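# Move sponge from file cabinet drawer into tote

## Task

Remove the yellow sponge from the lowest drawer of the short, slim file cabinet that has three drawers, and set it inside the tote so that no part of it sticks out past the tote's walls. At the end, every drawer anywhere in the room must be completely closed, the tote must stand upright, and each cabinet must remain roughly where it began. The robot must not topple or finish leaning. The result only counts if it stays that way without the robot holding anything in place.

## Robot and tools

ROBOT. A LeKiwi: a small three-omni-wheel base carrying one arm with five joints and a gripper. The shoulder sits 0.07 m ahead of the base centre and 0.21 m up; the hand reaches at most 0.44 m from the shoulder. Any loose object may occasionally get a brief shove from outside.

FRAMES. Base frame: origin on the floor at the centre of the wheels, x forward, y left, z up. hand_pose is reported in this frame and marks the point on the fixed jaw's tip where the moving jaw meets it. With all arm joints at 0, the hand's z axis faces forward, its x axis to the robot's right and its y axis down; the moving jaw opens toward the hand's -y. The odometry frame is the base frame as it was at the start. base_odometry integrates wheel rotation, so wheel slip shows up as motion; heading grows to the left and runs from -3.142 to 3.142.

execute_actions. Argument "actions" is a list holding one action or none (empty list = just report state and images). An action may contain "base", "joints", or both; its motions begin together and may finish at different times. "base" holds exactly one key, each a relative move from where the base last reported itself: translate_m (metres, forward positive, -1 to 1), sideways_m (metres, left positive, -1 to 1), rotate_rad (radians, turn left positive, -3.2 to 3.2). "joints" is one dictionary for the single arm, giving absolute target angles in radians by name: shoulder_pan_rad -1.919 to 1.919 (0 ahead, positive swings right); shoulder_lift_rad -1.745 to 1.745 (0 upper arm about vertical, positive tilts forward); elbow_flex_rad -1.69 to 1.58 (0 forearm level when lift is 0, positive lowers the hand); wrist_flex_rad -1.658 to 1.658 (positive tips the jaws down); wrist_roll_rad -2.743 to 2.841 (positive is counter-clockwise viewed from the forearm); gripper_rad 0 (closed) to 1.919. Done tolerances: pan ±0.02, lift ±0.1, elbow ±0.07, wrist flex ±0.03, roll ±0.02, gripper ±0.02. A joint or base left out of an action may keep straining toward its previous target without the status showing it. One action runs at most 15 s. Optional "cameras": list of "cam_front", "cam_wrist" or "all"; omitted, null or ["all"] gives both, [] gives none. Any unknown key, camera name or out-of-range number rejects the whole call with no motion. If a result reports a stop, further execute_actions, wait and finished_scene calls in the same reply are skipped.

wait: "seconds" 0 to 10; commands nothing and returns the same report as an empty action. zoom_image: "camera" (cam_front or cam_wrist) and "region" [x0, y0, x1, y1] in pixels from the top-left of that camera's latest full image, no larger than 504 by 504. read_manual: only returns licence texts (section "licences"). finished_scene: "scene" number; irreversibly closes the scene once the robot has held its last command, and says whether the task succeeded.

RESULTS. joint_positions gives readings; each joint has a fixed bias up to 2 degrees, so hand_pose may be about 26 mm off. The "pictures" line lists cameras in image order. base_status / joint_status: "done" (base: wheels turned the commanded amount, slip or not), "off_target" (stopped short, may still push), "time_out" (target dropped, holds in place). "joint command not followed" plus a "cause:" line means a safety check held back the arm targets (the gripper still moves); joints then show "not_followed" and may be retried on later actions, so answer by sending fresh targets for all five arm joints. on_its_own lists things not commanded by the call. The robot never reports contact_stop and keeps pushing into obstacles. If a joint is blocked for 2 s total while its target is roughly 0.3 rad or more past its reading, it silently weakens to 20% force; restore it by commanding 0.1 rad from its reading, away from the obstacle (for the gripper that means opening and releasing).

GRIPPER. Tip gap: 0.04 m at 0.5, 0.08 m at 1.0, 0.11 m fully open. Close to slightly less than the object's width rather than to 0. After closing, "off_target" means the jaws met something and "done" may mean an empty grasp; once stopped on an object, command 0.2 rad below the reading to hold it.

SPEED. Base about 0.20 m/s and 1.0 rad/s; arm joints 1.3 to 2.2 rad/s. While you compose a reply the simulation continues and the robot keeps its last command.

BALANCE. The robot tips forward easily. At rest it holds 0.15 kg with the hand at x = 0.25 m but only 0.03 kg at 0.43 m; with shoulder_lift_rad at 1 or more, just 0.04 kg at 0.25 m and nothing beyond 0.3 m. Yanking on drawers, pressing down on floor or furniture, or pushing up beneath a shelf can also tip it. Carry loads with the hand drawn in and avoid big sweeping arm moves.

HEAT. Holding loads warms motors. From 55 °C a MOTOR HOT line appears; at 70 °C an OVER-TEMPERATURE FAULT stops the arm, overheated joints go limp until cooled, and affected keys read "limit_stop_at_motor_heat" (resend the target afterwards).

CAMERAS. cam_front is fixed on the base facing forward, 644x476 with strong radial distortion; cam_wrist rides on the hand, 476x644. Calibration is approximate, and the wrist camera's pose also inherits joint reading errors.

AVOID. Dropping the sponge, slamming drawers, hard hits or very hard pushes, shifting cabinets, knocking over the tote, and tilting or toppling the robot. Make sure the sponge rests fully inside the tote and every drawer is shut before finishing.

Each tool is called after "Emit:" as name([rows], argument=value, ...), one row to a line, values as JSON.

## Session

Emit:
execute_actions(actions=[])

Scene clock: 0.00 s.
base_odometry: x=+0.000 y=+0.000 heading=+0.000 (m, m, rad; odometry frame)
base_status: not commanded
joint_positions: shoulder_pan_rad=+0.243 shoulder_lift_rad=-1.515 elbow_flex_rad=-0.308 wrist_flex_rad=+1.482 wrist_roll_rad=-1.495 gripper_rad=+1.920
joint_status: not commanded
hand_pose: x=+0.1003 y=-0.0003 z=+0.4256 quat_wxyz=(+0.809, +0.062, +0.574, -0.110) (m; base frame)
pictures: cam_front, cam_wrist
Images, in order (width x height): cam_front 644x476, cam_wrist 476x644.

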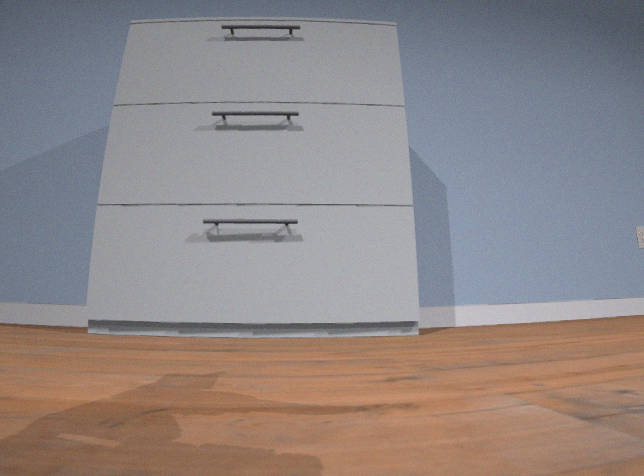

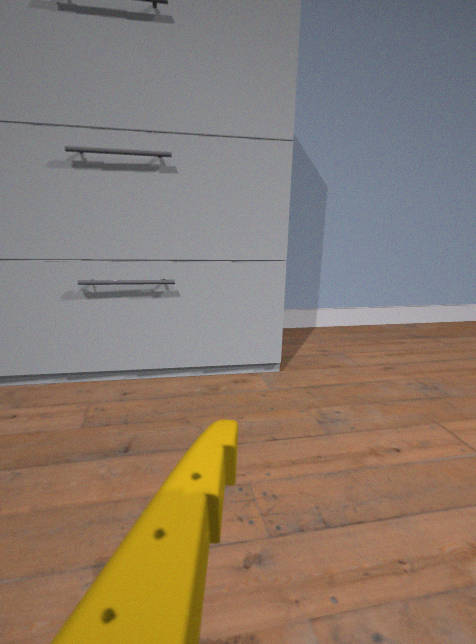

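Emit:
execute_actions([
  {"base":{"rotate_rad":1.3},"joints":{"shoulder_pan_rad":0}},
])

Emit:
execute_actions([
  {"base":{"rotate_rad":1.3}},
])

Emit:
execute_actions([
  {"base":{"rotate_rad":1.3}},
])

Emit:
execute_actions([
  {"base":{"rotate_rad":1.3}},
])

Scene clock: 6.83 s.
base_odometry: x=+0.000 y=+0.000 heading=+1.296 (m, m, rad; odometry frame)
base_status: done
joint_positions: shoulder_pan_rad=+0.007 shoulder_lift_rad=-1.515 elbow_flex_rad=-0.308 wrist_flex_rad=+1.482 wrist_roll_rad=-1.495 gripper_rad=+1.920
joint_status: all done
hand_pose: x=+0.0994 y=+0.0075 z=+0.4256 quat_wxyz=(+0.817, -0.006, +0.577, -0.014) (m; base frame)
pictures: cam_front, cam_wrist
camera_calibration (this result's frames):
cam_wrist: T_world_to_cam=[[0.0373662, -0.998769, 0.0326298, -0.00703018], [-0.227026, -0.0402833, -0.973055, 0.46042], [0.973172, 0.0289516, -0.228252, 0.0732928], [0, 0, 0, 1]] pos_world=[0.0334638, 0.00940379, 0.464973]
Images, in order (width x height): cam_front 644x476, cam_wrist 476x644.

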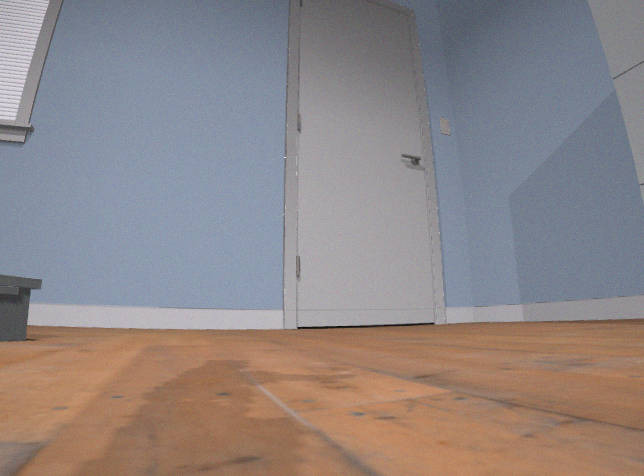

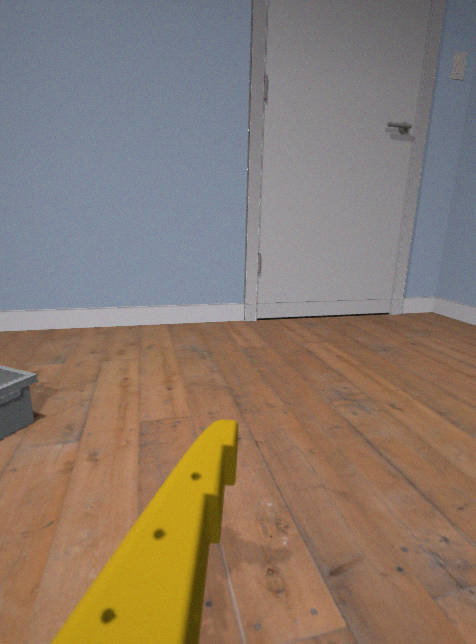

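Scene clock: 9.10 s.
base_odometry: x=+0.000 y=+0.000 heading=+2.592 (m, m, rad; odometry frame)
base_status: done
joint_positions: shoulder_pan_rad=+0.005 shoulder_lift_rad=-1.515 elbow_flex_rad=-0.308 wrist_flex_rad=+1.482 wrist_roll_rad=-1.495 gripper_rad=+1.920
joint_status: not commanded
hand_pose: x=+0.0994 y=+0.0076 z=+0.4256 quat_wxyz=(+0.817, -0.006, +0.577, -0.013) (m; base frame)
pictures: cam_front, cam_wrist
camera_calibration (this result's frames):
cam_wrist: T_world_to_cam=[[0.0388983, -0.99871, 0.0326298, -0.00713283], [-0.226964, -0.0406315, -0.973055, 0.460416], [0.973126, 0.0304444, -0.228252, 0.0732958], [0, 0, 0, 1]] pos_world=[0.0334494, 0.00935234, 0.464973]
Images, in order (width x height): cam_front 644x476, cam_wrist 476x644.

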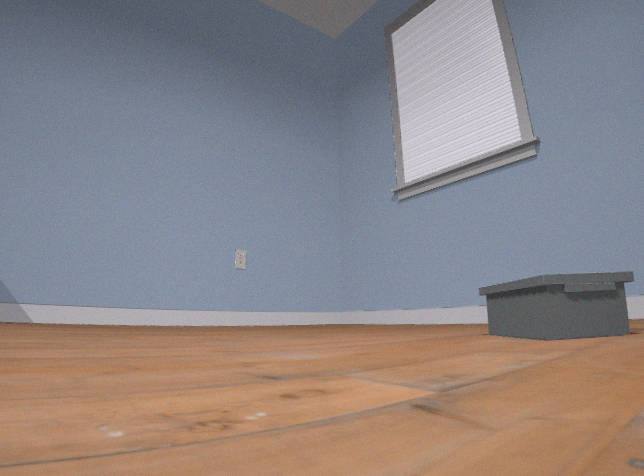

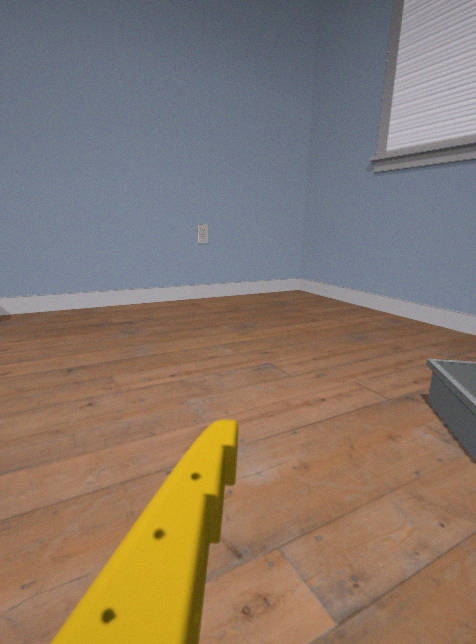

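Scene clock: 11.37 s.
base_odometry: x=+0.000 y=+0.000 heading=-2.395 (m, m, rad; odometry frame)
base_status: done
joint_positions: shoulder_pan_rad=+0.005 shoulder_lift_rad=-1.515 elbow_flex_rad=-0.308 wrist_flex_rad=+1.482 wrist_roll_rad=-1.495 gripper_rad=+1.920
joint_status: not commanded
hand_pose: x=+0.0994 y=+0.0076 z=+0.4256 quat_wxyz=(+0.817, -0.006, +0.577, -0.013) (m; base frame)
pictures: cam_front, cam_wrist
camera_calibration (this result's frames):
cam_wrist: T_world_to_cam=[[0.0388983, -0.99871, 0.0326298, -0.00713283], [-0.226964, -0.0406315, -0.973055, 0.460416], [0.973126, 0.0304444, -0.228252, 0.0732958], [0, 0, 0, 1]] pos_world=[0.0334494, 0.00935234, 0.464973]
Images, in order (width x height): cam_front 644x476, cam_wrist 476x644.

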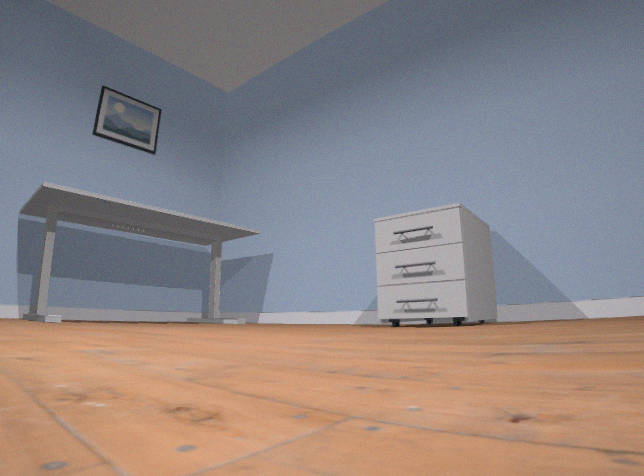

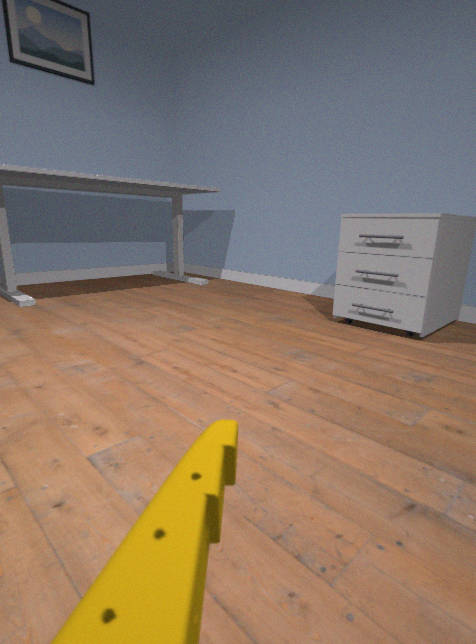

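Scene clock: 13.63 s.
base_odometry: x=+0.000 y=+0.000 heading=-1.098 (m, m, rad; odometry frame)
base_status: done
joint_positions: shoulder_pan_rad=+0.005 shoulder_lift_rad=-1.515 elbow_flex_rad=-0.308 wrist_flex_rad=+1.482 wrist_roll_rad=-1.495 gripper_rad=+1.920
joint_status: not commanded
hand_pose: x=+0.0994 y=+0.0076 z=+0.4256 quat_wxyz=(+0.817, -0.006, +0.577, -0.013) (m; base frame)
pictures: cam_front, cam_wrist
camera_calibration (this result's frames):
cam_wrist: T_world_to_cam=[[0.0388983, -0.99871, 0.0326298, -0.00713283], [-0.226964, -0.0406315, -0.973055, 0.460416], [0.973126, 0.0304444, -0.228252, 0.0732958], [0, 0, 0, 1]] pos_world=[0.0334494, 0.00935234, 0.464973]
Images, in order (width x height): cam_front 644x476, cam_wrist 476x644.

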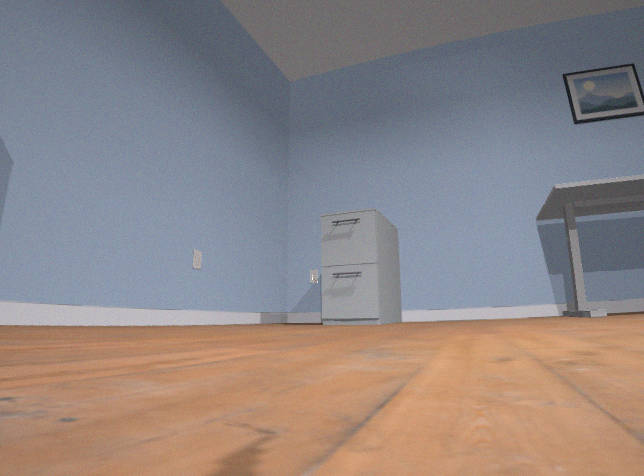

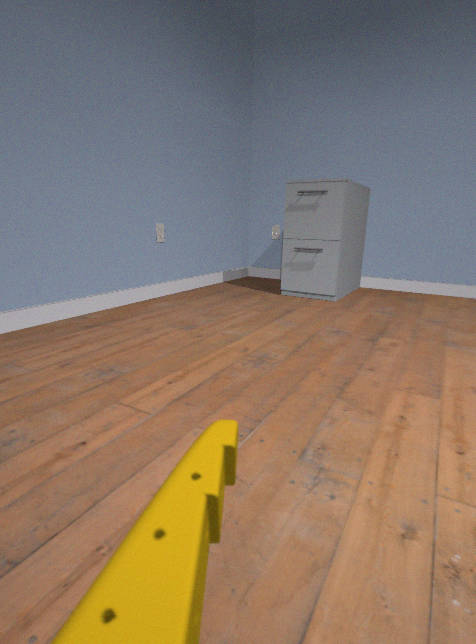

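Emit:
execute_actions([
  {"base":{"rotate_rad":-1.45}},
], cameras=[])

Emit:
execute_actions([
  {"base":{"translate_m":1.0}},
], cameras=[])

Emit:
execute_actions([
  {"base":{"translate_m":0.35}},
], cameras=[])

Emit:
execute_actions([
  {"base":{"rotate_rad":-0.6}},
])

Scene clock: 20.37 s.
base_odometry: x=+0.000 y=+0.000 heading=-2.545 (m, m, rad; odometry frame)
base_status: done
joint_positions: shoulder_pan_rad=+0.005 shoulder_lift_rad=-1.515 elbow_flex_rad=-0.308 wrist_flex_rad=+1.482 wrist_roll_rad=-1.495 gripper_rad=+1.920
joint_status: not commanded
hand_pose: x=+0.0994 y=+0.0076 z=+0.4256 quat_wxyz=(+0.817, -0.006, +0.577, -0.013) (m; base frame)
pictures: none
No camera images: the call's "cameras" was empty. Leave "cameras" out to get every camera's image.

Scene clock: 26.33 s.
base_odometry: x=-0.827 y=-0.562 heading=-2.545 (m, m, rad; odometry frame)
base_status: done
joint_positions: shoulder_pan_rad=+0.005 shoulder_lift_rad=-1.515 elbow_flex_rad=-0.308 wrist_flex_rad=+1.482 wrist_roll_rad=-1.495 gripper_rad=+1.920
joint_status: not commanded
hand_pose: x=+0.0994 y=+0.0076 z=+0.4256 quat_wxyz=(+0.817, -0.006, +0.577, -0.013) (m; base frame)
pictures: none
No camera images: the call's "cameras" was empty. Leave "cameras" out to get every camera's image.

Scene clock: 29.07 s.
base_odometry: x=-1.116 y=-0.758 heading=-2.545 (m, m, rad; odometry frame)
base_status: done
joint_positions: shoulder_pan_rad=+0.005 shoulder_lift_rad=-1.515 elbow_flex_rad=-0.308 wrist_flex_rad=+1.482 wrist_roll_rad=-1.495 gripper_rad=+1.920
joint_status: not commanded
hand_pose: x=+0.0994 y=+0.0076 z=+0.4256 quat_wxyz=(+0.817, -0.006, +0.577, -0.013) (m; base frame)
pictures: none
No camera images: the call's "cameras" was empty. Leave "cameras" out to get every camera's image.

Scene clock: 30.63 s.
base_odometry: x=-1.116 y=-0.758 heading=-3.141 (m, m, rad; odometry frame)
base_status: done
joint_positions: shoulder_pan_rad=+0.005 shoulder_lift_rad=-1.515 elbow_flex_rad=-0.308 wrist_flex_rad=+1.482 wrist_roll_rad=-1.495 gripper_rad=+1.920
joint_status: not commanded
hand_pose: x=+0.0994 y=+0.0076 z=+0.4256 quat_wxyz=(+0.817, -0.006, +0.577, -0.013) (m; base frame)
pictures: cam_front, cam_wrist
camera_calibration (this result's frames):
cam_wrist: T_world_to_cam=[[0.0388983, -0.99871, 0.0326298, -0.00713283], [-0.226964, -0.0406315, -0.973055, 0.460416], [0.973126, 0.0304444, -0.228252, 0.0732958], [0, 0, 0, 1]] pos_world=[0.0334494, 0.00935234, 0.464973]
Images, in order (width x height): cam_front 644x476, cam_wrist 476x644.

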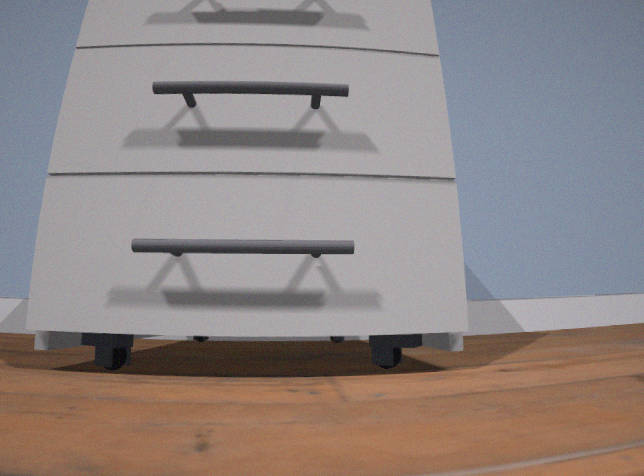

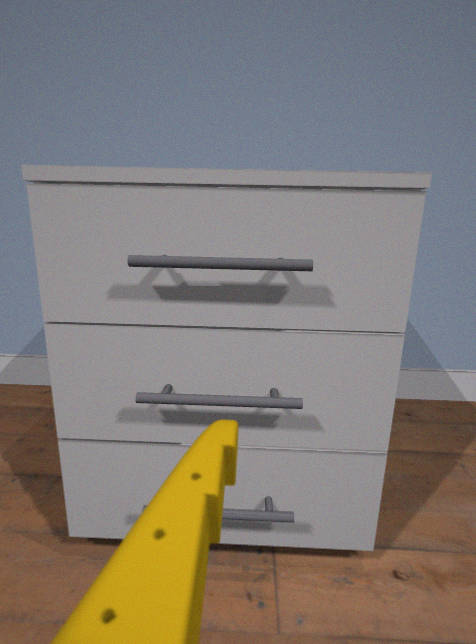

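Emit:
execute_actions([
  {"base":{"sideways_m":0.055},"joints":{"shoulder_pan_rad":0,"shoulder_lift_rad":0,"elbow_flex_rad":1.5,"wrist_flex_rad":-1.03,"wrist_roll_rad":0.05,"gripper_rad":0.6}},
])

Scene clock: 40.83 s.
base_odometry: x=-1.116 y=-0.813 heading=+3.141 (m, m, rad; odometry frame)
base_status: done
joint_positions: shoulder_pan_rad=+0.005 shoulder_lift_rad=-0.046 elbow_flex_rad=+1.225 wrist_flex_rad=+0.269 wrist_roll_rad=-0.501 gripper_rad=+0.612
joint_status: shoulder_pan_rad not_followed (moved +0.000 of -0.005); shoulder_lift_rad not_followed (moved +1.469 of +1.515); elbow_flex_rad not_followed (moved +1.533 of +1.808); wrist_flex_rad not_followed (moved -1.214 of -2.512); wrist_roll_rad not_followed (moved +0.994 of +1.545); the others done
hand_pose: x=+0.1894 y=+0.0031 z=+0.0398 quat_wxyz=(+0.053, -0.486, +0.872, -0.030) (m; base frame)
pictures: cam_front, cam_wrist
joint command not followed: on one or more control steps a check withheld the commanded joint targets, and the robot was not sent them on those steps. On the call's last step the targets were still withheld.
cause: the commanded joint targets would bring two parts of the arm too close to each other (its gripper and another part of the arm, with the joints from shoulder_lift_rad to wrist_roll_rad between them); next, command targets that bring no two parts of the arm closer together.
camera_calibration (this result's frames):
cam_wrist: T_world_to_cam=[[0.843147, -0.535216, 0.0514543, -0.156943], [-0.490162, -0.725767, 0.482704, 0.0992937], [-0.221007, -0.432212, -0.874271, 0.151076], [0, 0, 0, 1]] pos_world=[0.214385, 0.0533622, 0.0922268]
Images, in order (width x height): cam_front 644x476, cam_wrist 476x644.

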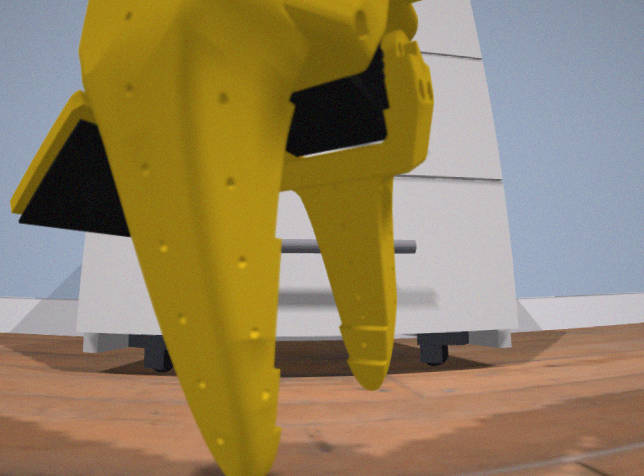

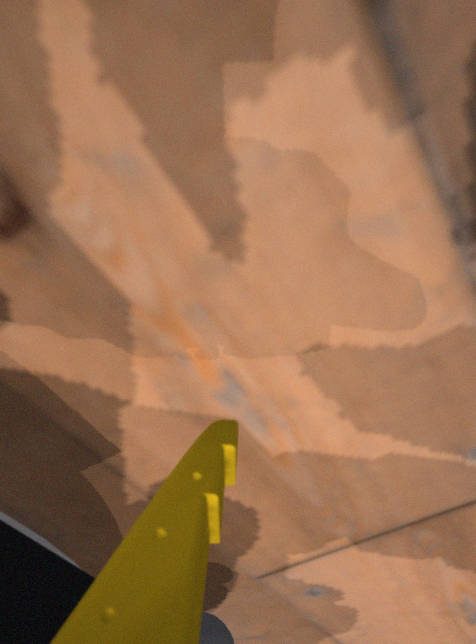

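Emit:
execute_actions([
  {"joints":{"shoulder_pan_rad":0,"shoulder_lift_rad":-0.05,"elbow_flex_rad":1.22,"wrist_flex_rad":-0.93,"wrist_roll_rad":0.05}},
], cameras=[])

Emit:
execute_actions([
  {"base":{"translate_m":0.07},"joints":{"shoulder_lift_rad":0.08,"elbow_flex_rad":1.3}},
])

Scene clock: 48.47 s.
base_odometry: x=-1.116 y=-0.813 heading=+3.141 (m, m, rad; odometry frame)
base_status: not commanded
joint_positions: shoulder_pan_rad=+0.005 shoulder_lift_rad=-0.046 elbow_flex_rad=+1.243 wrist_flex_rad=-0.915 wrist_roll_rad=+0.039 gripper_rad=+0.612
joint_status: all done
hand_pose: x=+0.3262 y=-0.0016 z=+0.1466 quat_wxyz=(+0.426, -0.561, +0.570, -0.424) (m; base frame)
pictures: none
joint command not followed: on one or more control steps a check withheld the commanded joint targets, and the robot was not sent them on those steps.
cause: the commanded joint targets would bring two parts of the arm too close to each other (its gripper and another part of the arm, with the joints from shoulder_lift_rad to wrist_roll_rad between them); next, command targets that bring no two parts of the arm closer together.
No camera images: the call's "cameras" was empty. Leave "cameras" out to get every camera's image.

Scene clock: 49.73 s.
base_odometry: x=-1.185 y=-0.813 heading=+3.141 (m, m, rad; odometry frame)
base_status: done
joint_positions: shoulder_pan_rad=+0.005 shoulder_lift_rad=+0.080 elbow_flex_rad=+1.298 wrist_flex_rad=-0.917 wrist_roll_rad=+0.039 gripper_rad=+0.612
joint_status: all done
hand_pose: x=+0.3054 y=-0.0015 z=+0.1088 quat_wxyz=(+0.373, -0.597, +0.606, -0.371) (m; base frame)
pictures: cam_front, cam_wrist
camera_calibration (this result's frames):
cam_wrist: T_world_to_cam=[[0.491686, -0.0231031, 0.870466, -0.241823], [-0.481473, -0.84015, 0.249663, 0.141973], [0.725554, -0.541862, -0.424213, -0.103124], [0, 0, 0, 1]] pos_world=[0.26208, 0.057813, 0.131306]
Images, in order (width x height): cam_front 644x476, cam_wrist 476x644.

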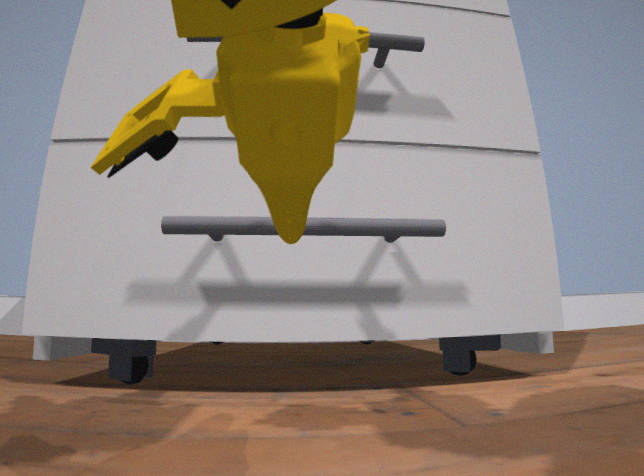

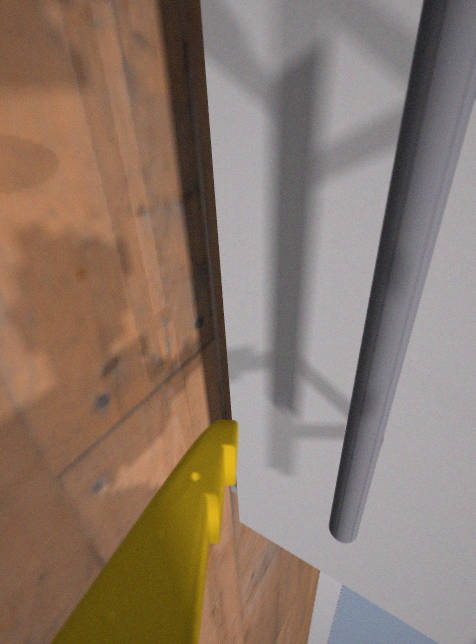

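Emit:
execute_actions([
  {"base":{"translate_m":0.055}},
])

Scene clock: 53.27 s.
base_odometry: x=-1.240 y=-0.812 heading=+3.140 (m, m, rad; odometry frame)
base_status: done
joint_positions: shoulder_pan_rad=+0.005 shoulder_lift_rad=+0.080 elbow_flex_rad=+1.303 wrist_flex_rad=-0.918 wrist_roll_rad=+0.039 gripper_rad=+0.612
joint_status: not commanded
hand_pose: x=+0.3045 y=-0.0015 z=+0.1082 quat_wxyz=(+0.372, -0.597, +0.606, -0.370) (m; base frame)
pictures: cam_front, cam_wrist
camera_calibration (this result's frames):
cam_wrist: T_world_to_cam=[[0.494354, -0.0231164, 0.868953, -0.241559], [-0.480705, -0.840154, 0.251126, 0.141319], [0.724249, -0.541855, -0.426446, -0.10211], [0, 0, 0, 1]] pos_world=[0.261302, 0.0578169, 0.13087]
Images, in order (width x height): cam_front 644x476, cam_wrist 476x644.

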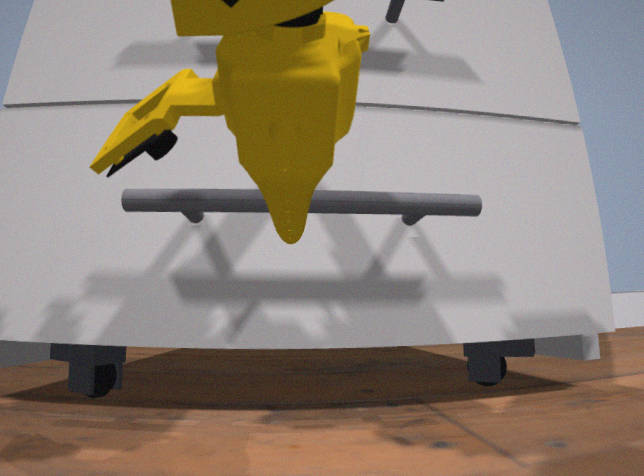

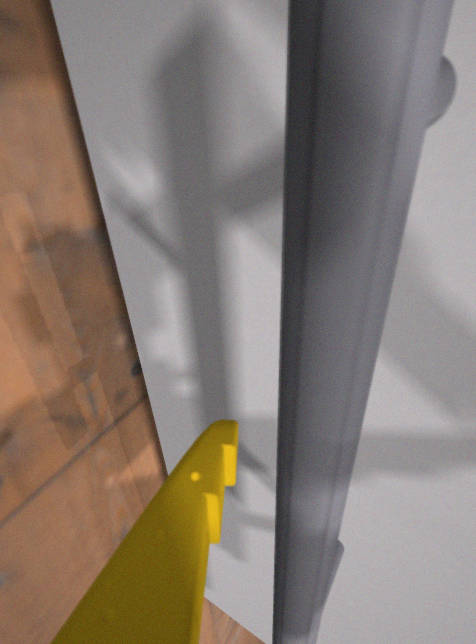

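Emit:
execute_actions([
  {"base":{"translate_m":0.015}},
], cameras=[])

Emit:
execute_actions([
  {"joints":{"gripper_rad":0.05}},
])

Scene clock: 61.53 s.
base_odometry: x=-1.254 y=-0.813 heading=+3.141 (m, m, rad; odometry frame)
base_status: done
joint_positions: shoulder_pan_rad=+0.002 shoulder_lift_rad=+0.080 elbow_flex_rad=+1.315 wrist_flex_rad=-0.926 wrist_roll_rad=+0.041 gripper_rad=+0.612
joint_status: not commanded
hand_pose: x=+0.3026 y=-0.0008 z=+0.1072 quat_wxyz=(+0.371, -0.600, +0.606, -0.369) (m; base frame)
pictures: none
No camera images: the call's "cameras" was empty. Leave "cameras" out to get every camera's image.

Scene clock: 62.47 s.
base_odometry: x=-1.254 y=-0.812 heading=+3.140 (m, m, rad; odometry frame)
base_status: not commanded
joint_positions: shoulder_pan_rad=+0.002 shoulder_lift_rad=+0.077 elbow_flex_rad=+1.294 wrist_flex_rad=-0.937 wrist_roll_rad=+0.041 gripper_rad=+0.076
joint_status: gripper_rad off_target (ended at +0.076, target +0.050)
hand_pose: x=+0.3082 y=-0.0008 z=+0.1131 quat_wxyz=(+0.382, -0.593, +0.599, -0.379) (m; base frame)
pictures: cam_front, cam_wrist
camera_calibration (this result's frames):
cam_wrist: T_world_to_cam=[[0.467551, -0.0200165, 0.88374, -0.240942], [-0.48506, -0.841594, 0.237564, 0.145327], [0.738994, -0.53974, -0.403197, -0.109474], [0, 0, 0, 1]] pos_world=[0.264046, 0.058396, 0.134266]
Images, in order (width x height): cam_front 644x476, cam_wrist 476x644.

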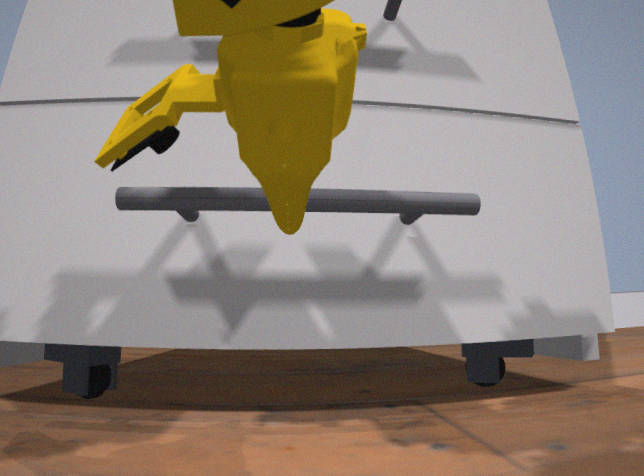

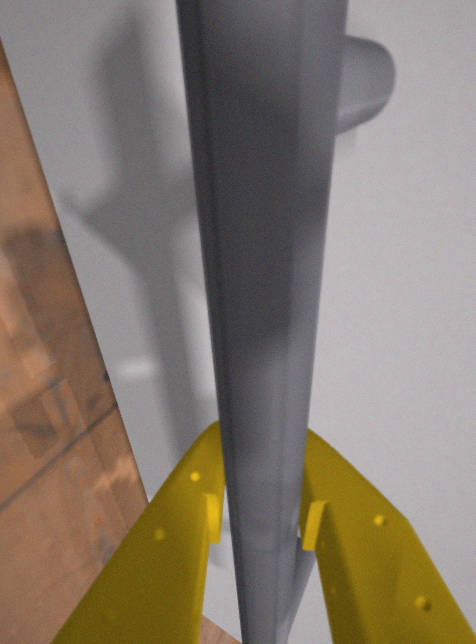

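Gripped.

Emit:
execute_actions([
  {"base":{"translate_m":-0.05},"joints":{"gripper_rad":0}},
])

Scene clock: 65.53 s.
base_odometry: x=-1.204 y=-0.812 heading=+3.140 (m, m, rad; odometry frame)
base_status: done
joint_positions: shoulder_pan_rad=+0.002 shoulder_lift_rad=+0.080 elbow_flex_rad=+1.288 wrist_flex_rad=-0.935 wrist_roll_rad=+0.044 gripper_rad=+0.055
joint_status: gripper_rad off_target (ended at +0.055, target +0.000)
hand_pose: x=+0.3090 y=-0.0008 z=+0.1133 quat_wxyz=(+0.382, -0.594, +0.598, -0.380) (m; base frame)
pictures: cam_front, cam_wrist
camera_calibration (this result's frames):
cam_wrist: T_world_to_cam=[[0.466223, -0.0169506, 0.884505, -0.241196], [-0.48434, -0.841554, 0.239168, 0.145267], [0.740305, -0.539907, -0.400562, -0.110741], [0, 0, 0, 1]] pos_world=[0.264792, 0.0583719, 0.134238]
Images, in order (width x height): cam_front 644x476, cam_wrist 476x644.

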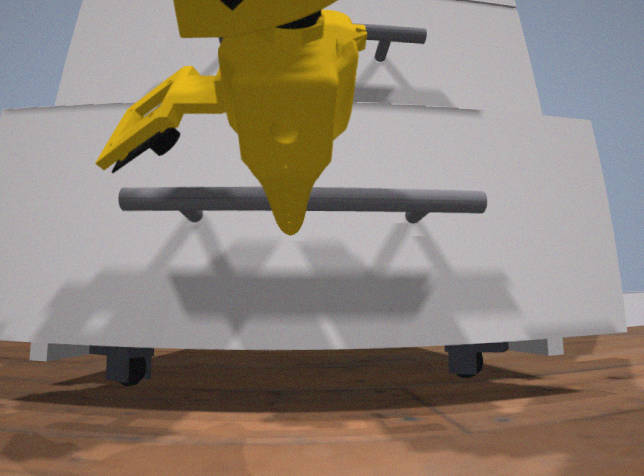

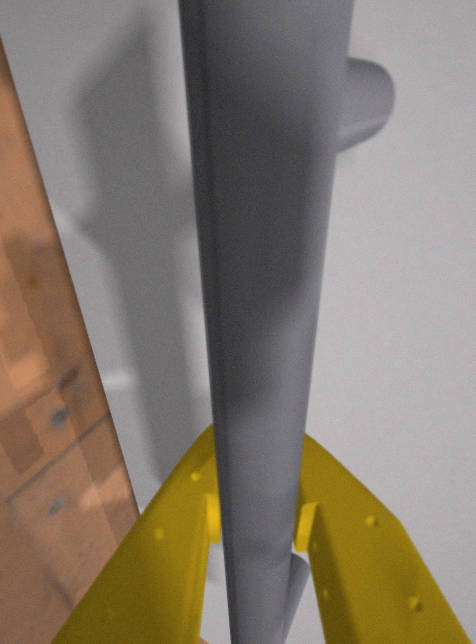

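Emit:
execute_actions([
  {"base":{"translate_m":-0.19}},
], cameras=["cam_front"])

Emit:
execute_actions([
  {"joints":{"gripper_rad":0.5}},
], cameras=[])

Emit:
execute_actions([
  {"base":{"translate_m":-0.06}},
], cameras=[])

Emit:
execute_actions([
  {"joints":{"shoulder_lift_rad":-0.8}},
], cameras=[])

Emit:
execute_actions([
  {"base":{"translate_m":0.15},"joints":{"shoulder_lift_rad":-0.5,"elbow_flex_rad":-0.4,"wrist_flex_rad":1.4,"wrist_roll_rad":-1.52}},
])

Scene clock: 72.23 s.
base_odometry: x=-1.015 y=-0.813 heading=+3.139 (m, m, rad; odometry frame)
base_status: done
joint_positions: shoulder_pan_rad=+0.002 shoulder_lift_rad=+0.079 elbow_flex_rad=+1.288 wrist_flex_rad=-0.935 wrist_roll_rad=+0.045 gripper_rad=+0.055
joint_status: not commanded
hand_pose: x=+0.3092 y=-0.0008 z=+0.1136 quat_wxyz=(+0.382, -0.594, +0.597, -0.381) (m; base frame)
pictures: cam_front
Images, in order (width x height): cam_front 644x476.

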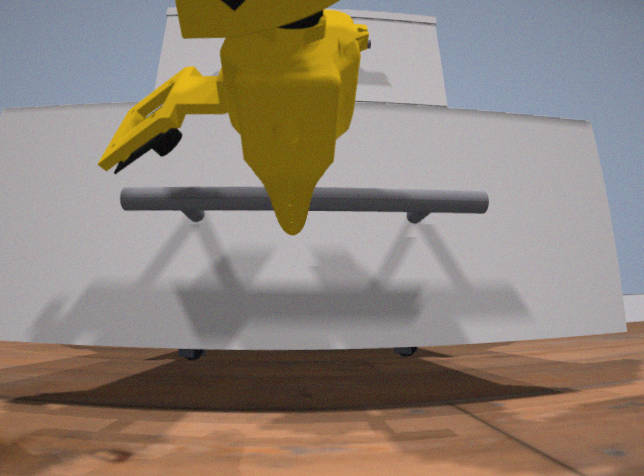

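Scene clock: 73.03 s.
base_odometry: x=-1.015 y=-0.813 heading=+3.139 (m, m, rad; odometry frame)
base_status: not commanded
joint_positions: shoulder_pan_rad=+0.002 shoulder_lift_rad=+0.086 elbow_flex_rad=+1.306 wrist_flex_rad=-0.929 wrist_roll_rad=+0.045 gripper_rad=+0.483
joint_status: all done
hand_pose: x=+0.3041 y=-0.0008 z=+0.1080 quat_wxyz=(+0.372, -0.600, +0.603, -0.372) (m; base frame)
pictures: none
No camera images: the call's "cameras" was empty. Leave "cameras" out to get every camera's image.

Scene clock: 74.23 s.
base_odometry: x=-0.955 y=-0.813 heading=+3.139 (m, m, rad; odometry frame)
base_status: done
joint_positions: shoulder_pan_rad=+0.002 shoulder_lift_rad=+0.086 elbow_flex_rad=+1.306 wrist_flex_rad=-0.929 wrist_roll_rad=+0.045 gripper_rad=+0.488
joint_status: not commanded
hand_pose: x=+0.3041 y=-0.0008 z=+0.1080 quat_wxyz=(+0.372, -0.600, +0.603, -0.372) (m; base frame)
pictures: none
No camera images: the call's "cameras" was empty. Leave "cameras" out to get every camera's image.

Scene clock: 75.37 s.
base_odometry: x=-0.955 y=-0.813 heading=+3.139 (m, m, rad; odometry frame)
base_status: not commanded
joint_positions: shoulder_pan_rad=+0.002 shoulder_lift_rad=-0.773 elbow_flex_rad=+1.306 wrist_flex_rad=-0.929 wrist_roll_rad=+0.045 gripper_rad=+0.488
joint_status: all done
hand_pose: x=+0.3089 y=-0.0008 z=+0.2995 quat_wxyz=(+0.589, -0.391, +0.393, -0.588) (m; base frame)
pictures: none
No camera images: the call's "cameras" was empty. Leave "cameras" out to get every camera's image.

Scene clock: 77.53 s.
base_odometry: x=-1.105 y=-0.813 heading=+3.139 (m, m, rad; odometry frame)
base_status: done
joint_positions: shoulder_pan_rad=+0.002 shoulder_lift_rad=-0.498 elbow_flex_rad=-0.368 wrist_flex_rad=+1.398 wrist_roll_rad=-1.510 gripper_rad=+0.488
joint_status: all done
hand_pose: x=+0.2899 y=+0.0073 z=+0.3455 quat_wxyz=(+0.496, -0.004, +0.868, -0.003) (m; base frame)
pictures: cam_front, cam_wrist
camera_calibration (this result's frames):
cam_wrist: T_world_to_cam=[[0.0435036, -0.998719, -0.0258461, 0.00668142], [-0.891567, -0.0271367, -0.452075, 0.438193], [0.450795, 0.0427104, -0.891605, 0.250163], [0, 0, 0, 1]] pos_world=[0.277615, 0.00787941, 0.421316]
Images, in order (width x height): cam_front 644x476, cam_wrist 476x644.

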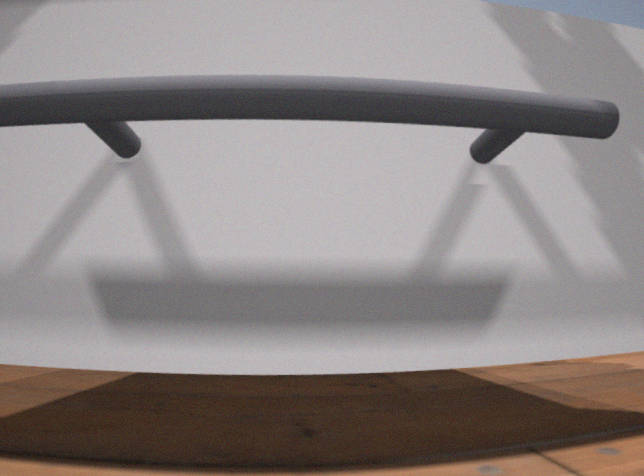

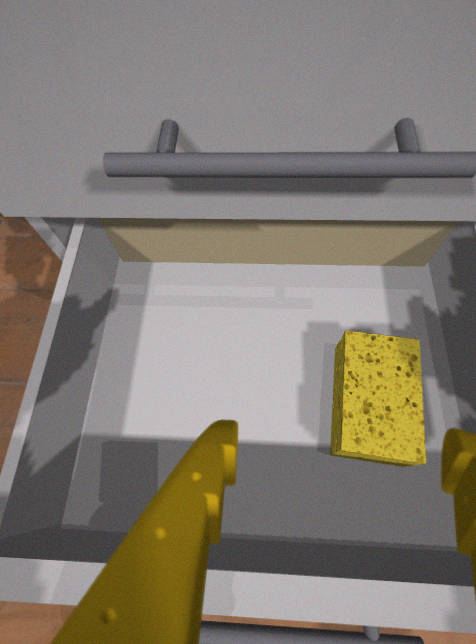

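Emit:
execute_actions([
  {"base":{"sideways_m":-0.085},"joints":{"gripper_rad":1.05}},
], cameras=[])

Emit:
execute_actions([
  {"base":{"translate_m":0.06},"joints":{"shoulder_lift_rad":0.0,"elbow_flex_rad":-0.35,"wrist_flex_rad":1.5}},
])

Scene clock: 91.50 s.
base_odometry: x=-1.105 y=-0.728 heading=+3.141 (m, m, rad; odometry frame)
base_status: done
joint_positions: shoulder_pan_rad=+0.002 shoulder_lift_rad=-0.498 elbow_flex_rad=-0.368 wrist_flex_rad=+1.398 wrist_roll_rad=-1.510 gripper_rad=+1.038
joint_status: all done
hand_pose: x=+0.2899 y=+0.0073 z=+0.3455 quat_wxyz=(+0.496, -0.004, +0.868, -0.003) (m; base frame)
pictures: none
No camera images: the call's "cameras" was empty. Leave "cameras" out to get every camera's image.

Scene clock: 92.70 s.
base_odometry: x=-1.164 y=-0.728 heading=+3.141 (m, m, rad; odometry frame)
base_status: done
joint_positions: shoulder_pan_rad=+0.002 shoulder_lift_rad=+0.010 elbow_flex_rad=-0.348 wrist_flex_rad=+1.498 wrist_roll_rad=-1.510 gripper_rad=+1.038
joint_status: all done
hand_pose: x=+0.3159 y=+0.0072 z=+0.2235 quat_wxyz=(+0.204, -0.005, +0.979, -0.001) (m; base frame)
pictures: cam_front, cam_wrist
camera_calibration (this result's frames):
cam_wrist: T_world_to_cam=[[0.0196806, -0.998673, -0.0475885, 0.0147319], [-0.987171, -0.0269531, 0.157373, 0.300226], [-0.158447, 0.0438807, -0.986392, 0.343316], [0, 0, 0, 1]] pos_world=[0.350482, 0.00773943, 0.292097]
Images, in order (width x height): cam_front 644x476, cam_wrist 476x644.

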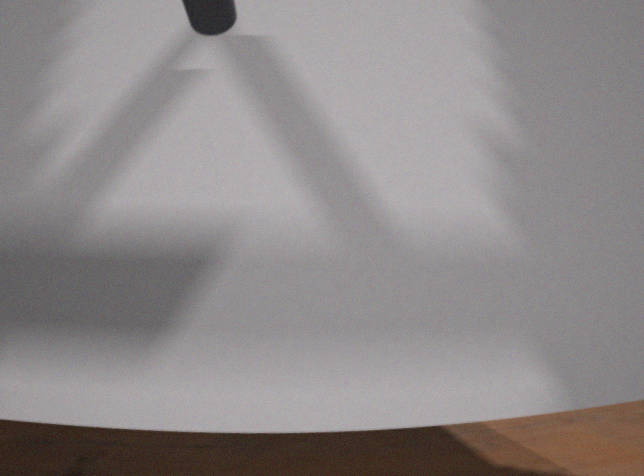

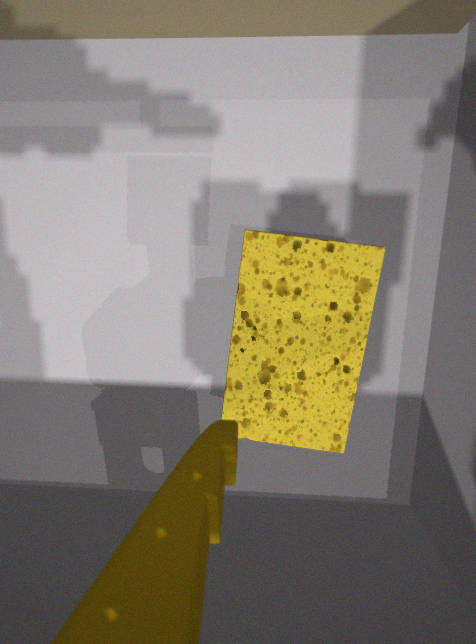

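Emit:
execute_actions([
  {"base":{"sideways_m":0.016},"joints":{"shoulder_lift_rad":0.25,"elbow_flex_rad":-0.23,"wrist_flex_rad":1.42,"wrist_roll_rad":-1.44}},
], cameras=["cam_wrist"])

Scene clock: 97.47 s.
base_odometry: x=-1.164 y=-0.744 heading=+3.139 (m, m, rad; odometry frame)
base_status: done
joint_positions: shoulder_pan_rad=+0.002 shoulder_lift_rad=+0.261 elbow_flex_rad=-0.228 wrist_flex_rad=+1.427 wrist_roll_rad=-1.450 gripper_rad=+1.038
joint_status: all done
hand_pose: x=+0.3054 y=+0.0072 z=+0.1515 quat_wxyz=(+0.055, -0.035, +0.998, -0.002) (m; base frame)
pictures: cam_wrist
camera_calibration (this result's frames):
cam_wrist: T_world_to_cam=[[0.0639661, -0.996924, -0.0452843, -0.00239054], [-0.893169, -0.0774319, 0.443005, 0.22962], [-0.445149, 0.0121092, -0.895375, 0.344597], [0, 0, 0, 1]] pos_world=[0.35864, 0.011224, 0.206712]
Images, in order (width x height): cam_wrist 476x644.

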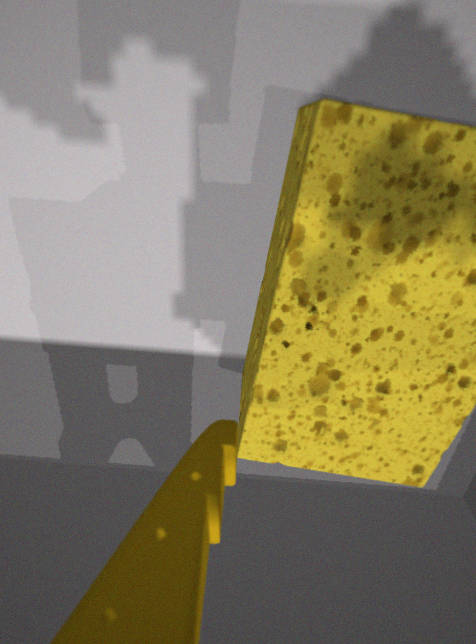

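Emit:
execute_actions([
  {"joints":{"shoulder_lift_rad":0.36,"elbow_flex_rad":0.03,"wrist_flex_rad":1.05,"wrist_roll_rad":-1.62,"gripper_rad":1.2}},
], cameras=["cam_wrist"])

Scene clock: 101.53 s.
base_odometry: x=-1.164 y=-0.744 heading=+3.139 (m, m, rad; odometry frame)
base_status: not commanded
joint_positions: shoulder_pan_rad=+0.002 shoulder_lift_rad=+0.373 elbow_flex_rad=+0.030 wrist_flex_rad=+1.058 wrist_roll_rad=-1.610 gripper_rad=+1.188
joint_status: all done
hand_pose: x=+0.3088 y=+0.0072 z=+0.0959 quat_wxyz=(+0.055, +0.045, +0.997, +0.002) (m; base frame)
pictures: cam_wrist
camera_calibration (this result's frames):
cam_wrist: T_world_to_cam=[[-0.0941806, -0.993574, -0.0627826, 0.045382], [-0.89482, 0.0568402, 0.442794, 0.256824], [-0.436379, 0.0978817, -0.894423, 0.2929], [0, 0, 0, 1]] pos_world=[0.361901, 0.00182278, 0.151106]
Images, in order (width x height): cam_wrist 476x644.

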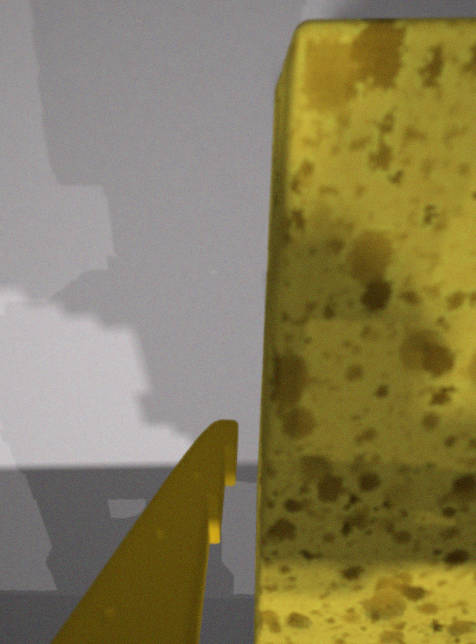

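Emit:
execute_actions([
  {"joints":{"shoulder_pan_rad":0.035,"shoulder_lift_rad":0.42,"elbow_flex_rad":0.13,"wrist_flex_rad":0.89}},
], cameras=["cam_wrist"])

Emit:
execute_actions([
  {"joints":{"gripper_rad":0.7}},
], cameras=["cam_wrist"])

Scene clock: 105.30 s.
base_odometry: x=-1.164 y=-0.744 heading=+3.139 (m, m, rad; odometry frame)
base_status: not commanded
joint_positions: shoulder_pan_rad=+0.028 shoulder_lift_rad=+0.421 elbow_flex_rad=+0.128 wrist_flex_rad=+0.893 wrist_roll_rad=-1.610 gripper_rad=+1.188
joint_status: all done
hand_pose: x=+0.3079 y=+0.0010 z=+0.0751 quat_wxyz=(+0.064, +0.058, +0.996, +0.002) (m; base frame)
pictures: cam_wrist
camera_calibration (this result's frames):
cam_wrist: T_world_to_cam=[[-0.118885, -0.990813, -0.0644704, 0.04549], [-0.901029, 0.080377, 0.426246, 0.268725], [-0.417148, 0.108764, -0.902307, 0.269245], [0, 0, 0, 1]] pos_world=[0.359852, -0.00581141, 0.131332]
Images, in order (width x height): cam_wrist 476x644.

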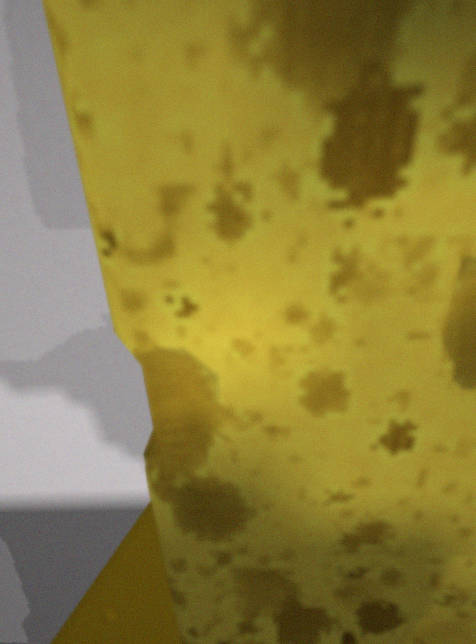

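Scene clock: 106.13 s.
base_odometry: x=-1.164 y=-0.744 heading=+3.139 (m, m, rad; odometry frame)
base_status: not commanded
joint_positions: shoulder_pan_rad=+0.033 shoulder_lift_rad=+0.395 elbow_flex_rad=+0.122 wrist_flex_rad=+0.893 wrist_roll_rad=-1.610 gripper_rad=+0.888
joint_status: gripper_rad off_target (ended at +0.888, target +0.700)
hand_pose: x=+0.3127 y=-0.0003 z=+0.0816 quat_wxyz=(+0.080, +0.060, +0.995, +0.002) (m; base frame)
pictures: cam_wrist
camera_calibration (this result's frames):
cam_wrist: T_world_to_cam=[[-0.121321, -0.990324, -0.0673711, 0.0462171], [-0.913903, 0.0849548, 0.396943, 0.276805], [-0.387379, 0.109728, -0.915367, 0.268926], [0, 0, 0, 1]] pos_world=[0.362756, -0.0072547, 0.139404]
Images, in order (width x height): cam_wrist 476x644.

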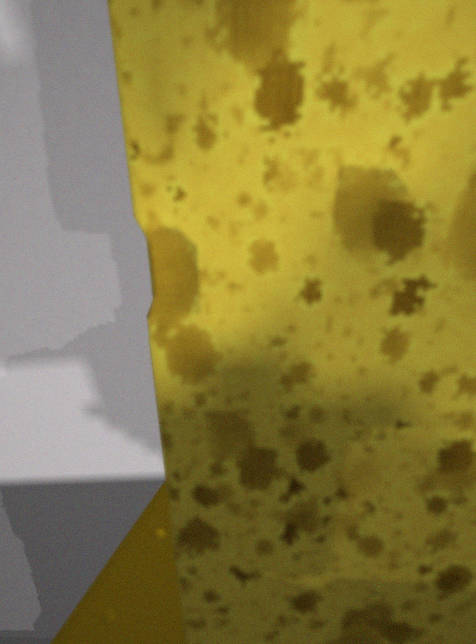

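The jaw wedged the hand up a bit; test a lift.

Emit:
execute_actions([
  {"joints":{"shoulder_lift_rad":0.3,"elbow_flex_rad":0.0,"wrist_flex_rad":1.1}},
], cameras=["cam_wrist"])

Scene clock: 108.90 s.
base_odometry: x=-1.164 y=-0.744 heading=+3.139 (m, m, rad; odometry frame)
base_status: not commanded
joint_positions: shoulder_pan_rad=+0.033 shoulder_lift_rad=+0.356 elbow_flex_rad=+0.034 wrist_flex_rad=+1.093 wrist_roll_rad=-1.610 gripper_rad=+0.848
joint_status: all done
on_its_own: gripper_rad moved -0.040 toward your old target +0.700
hand_pose: x=+0.3042 y=+0.0000 z=+0.0982 quat_wxyz=(+0.044, +0.060, +0.997, +0.001) (m; base frame)
pictures: cam_wrist
camera_calibration (this result's frames):
cam_wrist: T_world_to_cam=[[-0.126033, -0.990171, -0.0606431, 0.0473532], [-0.882236, 0.0839221, 0.463267, 0.246277], [-0.453624, 0.111889, -0.884142, 0.297899], [0, 0, 0, 1]] pos_world=[0.358377, -0.0071119, 0.152165]
Images, in order (width x height): cam_wrist 476x644.

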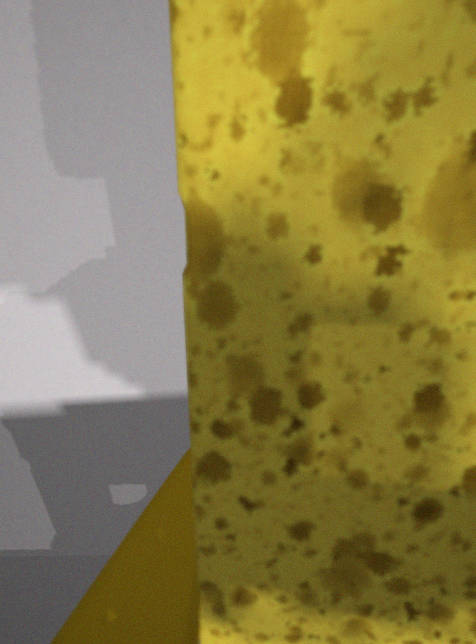

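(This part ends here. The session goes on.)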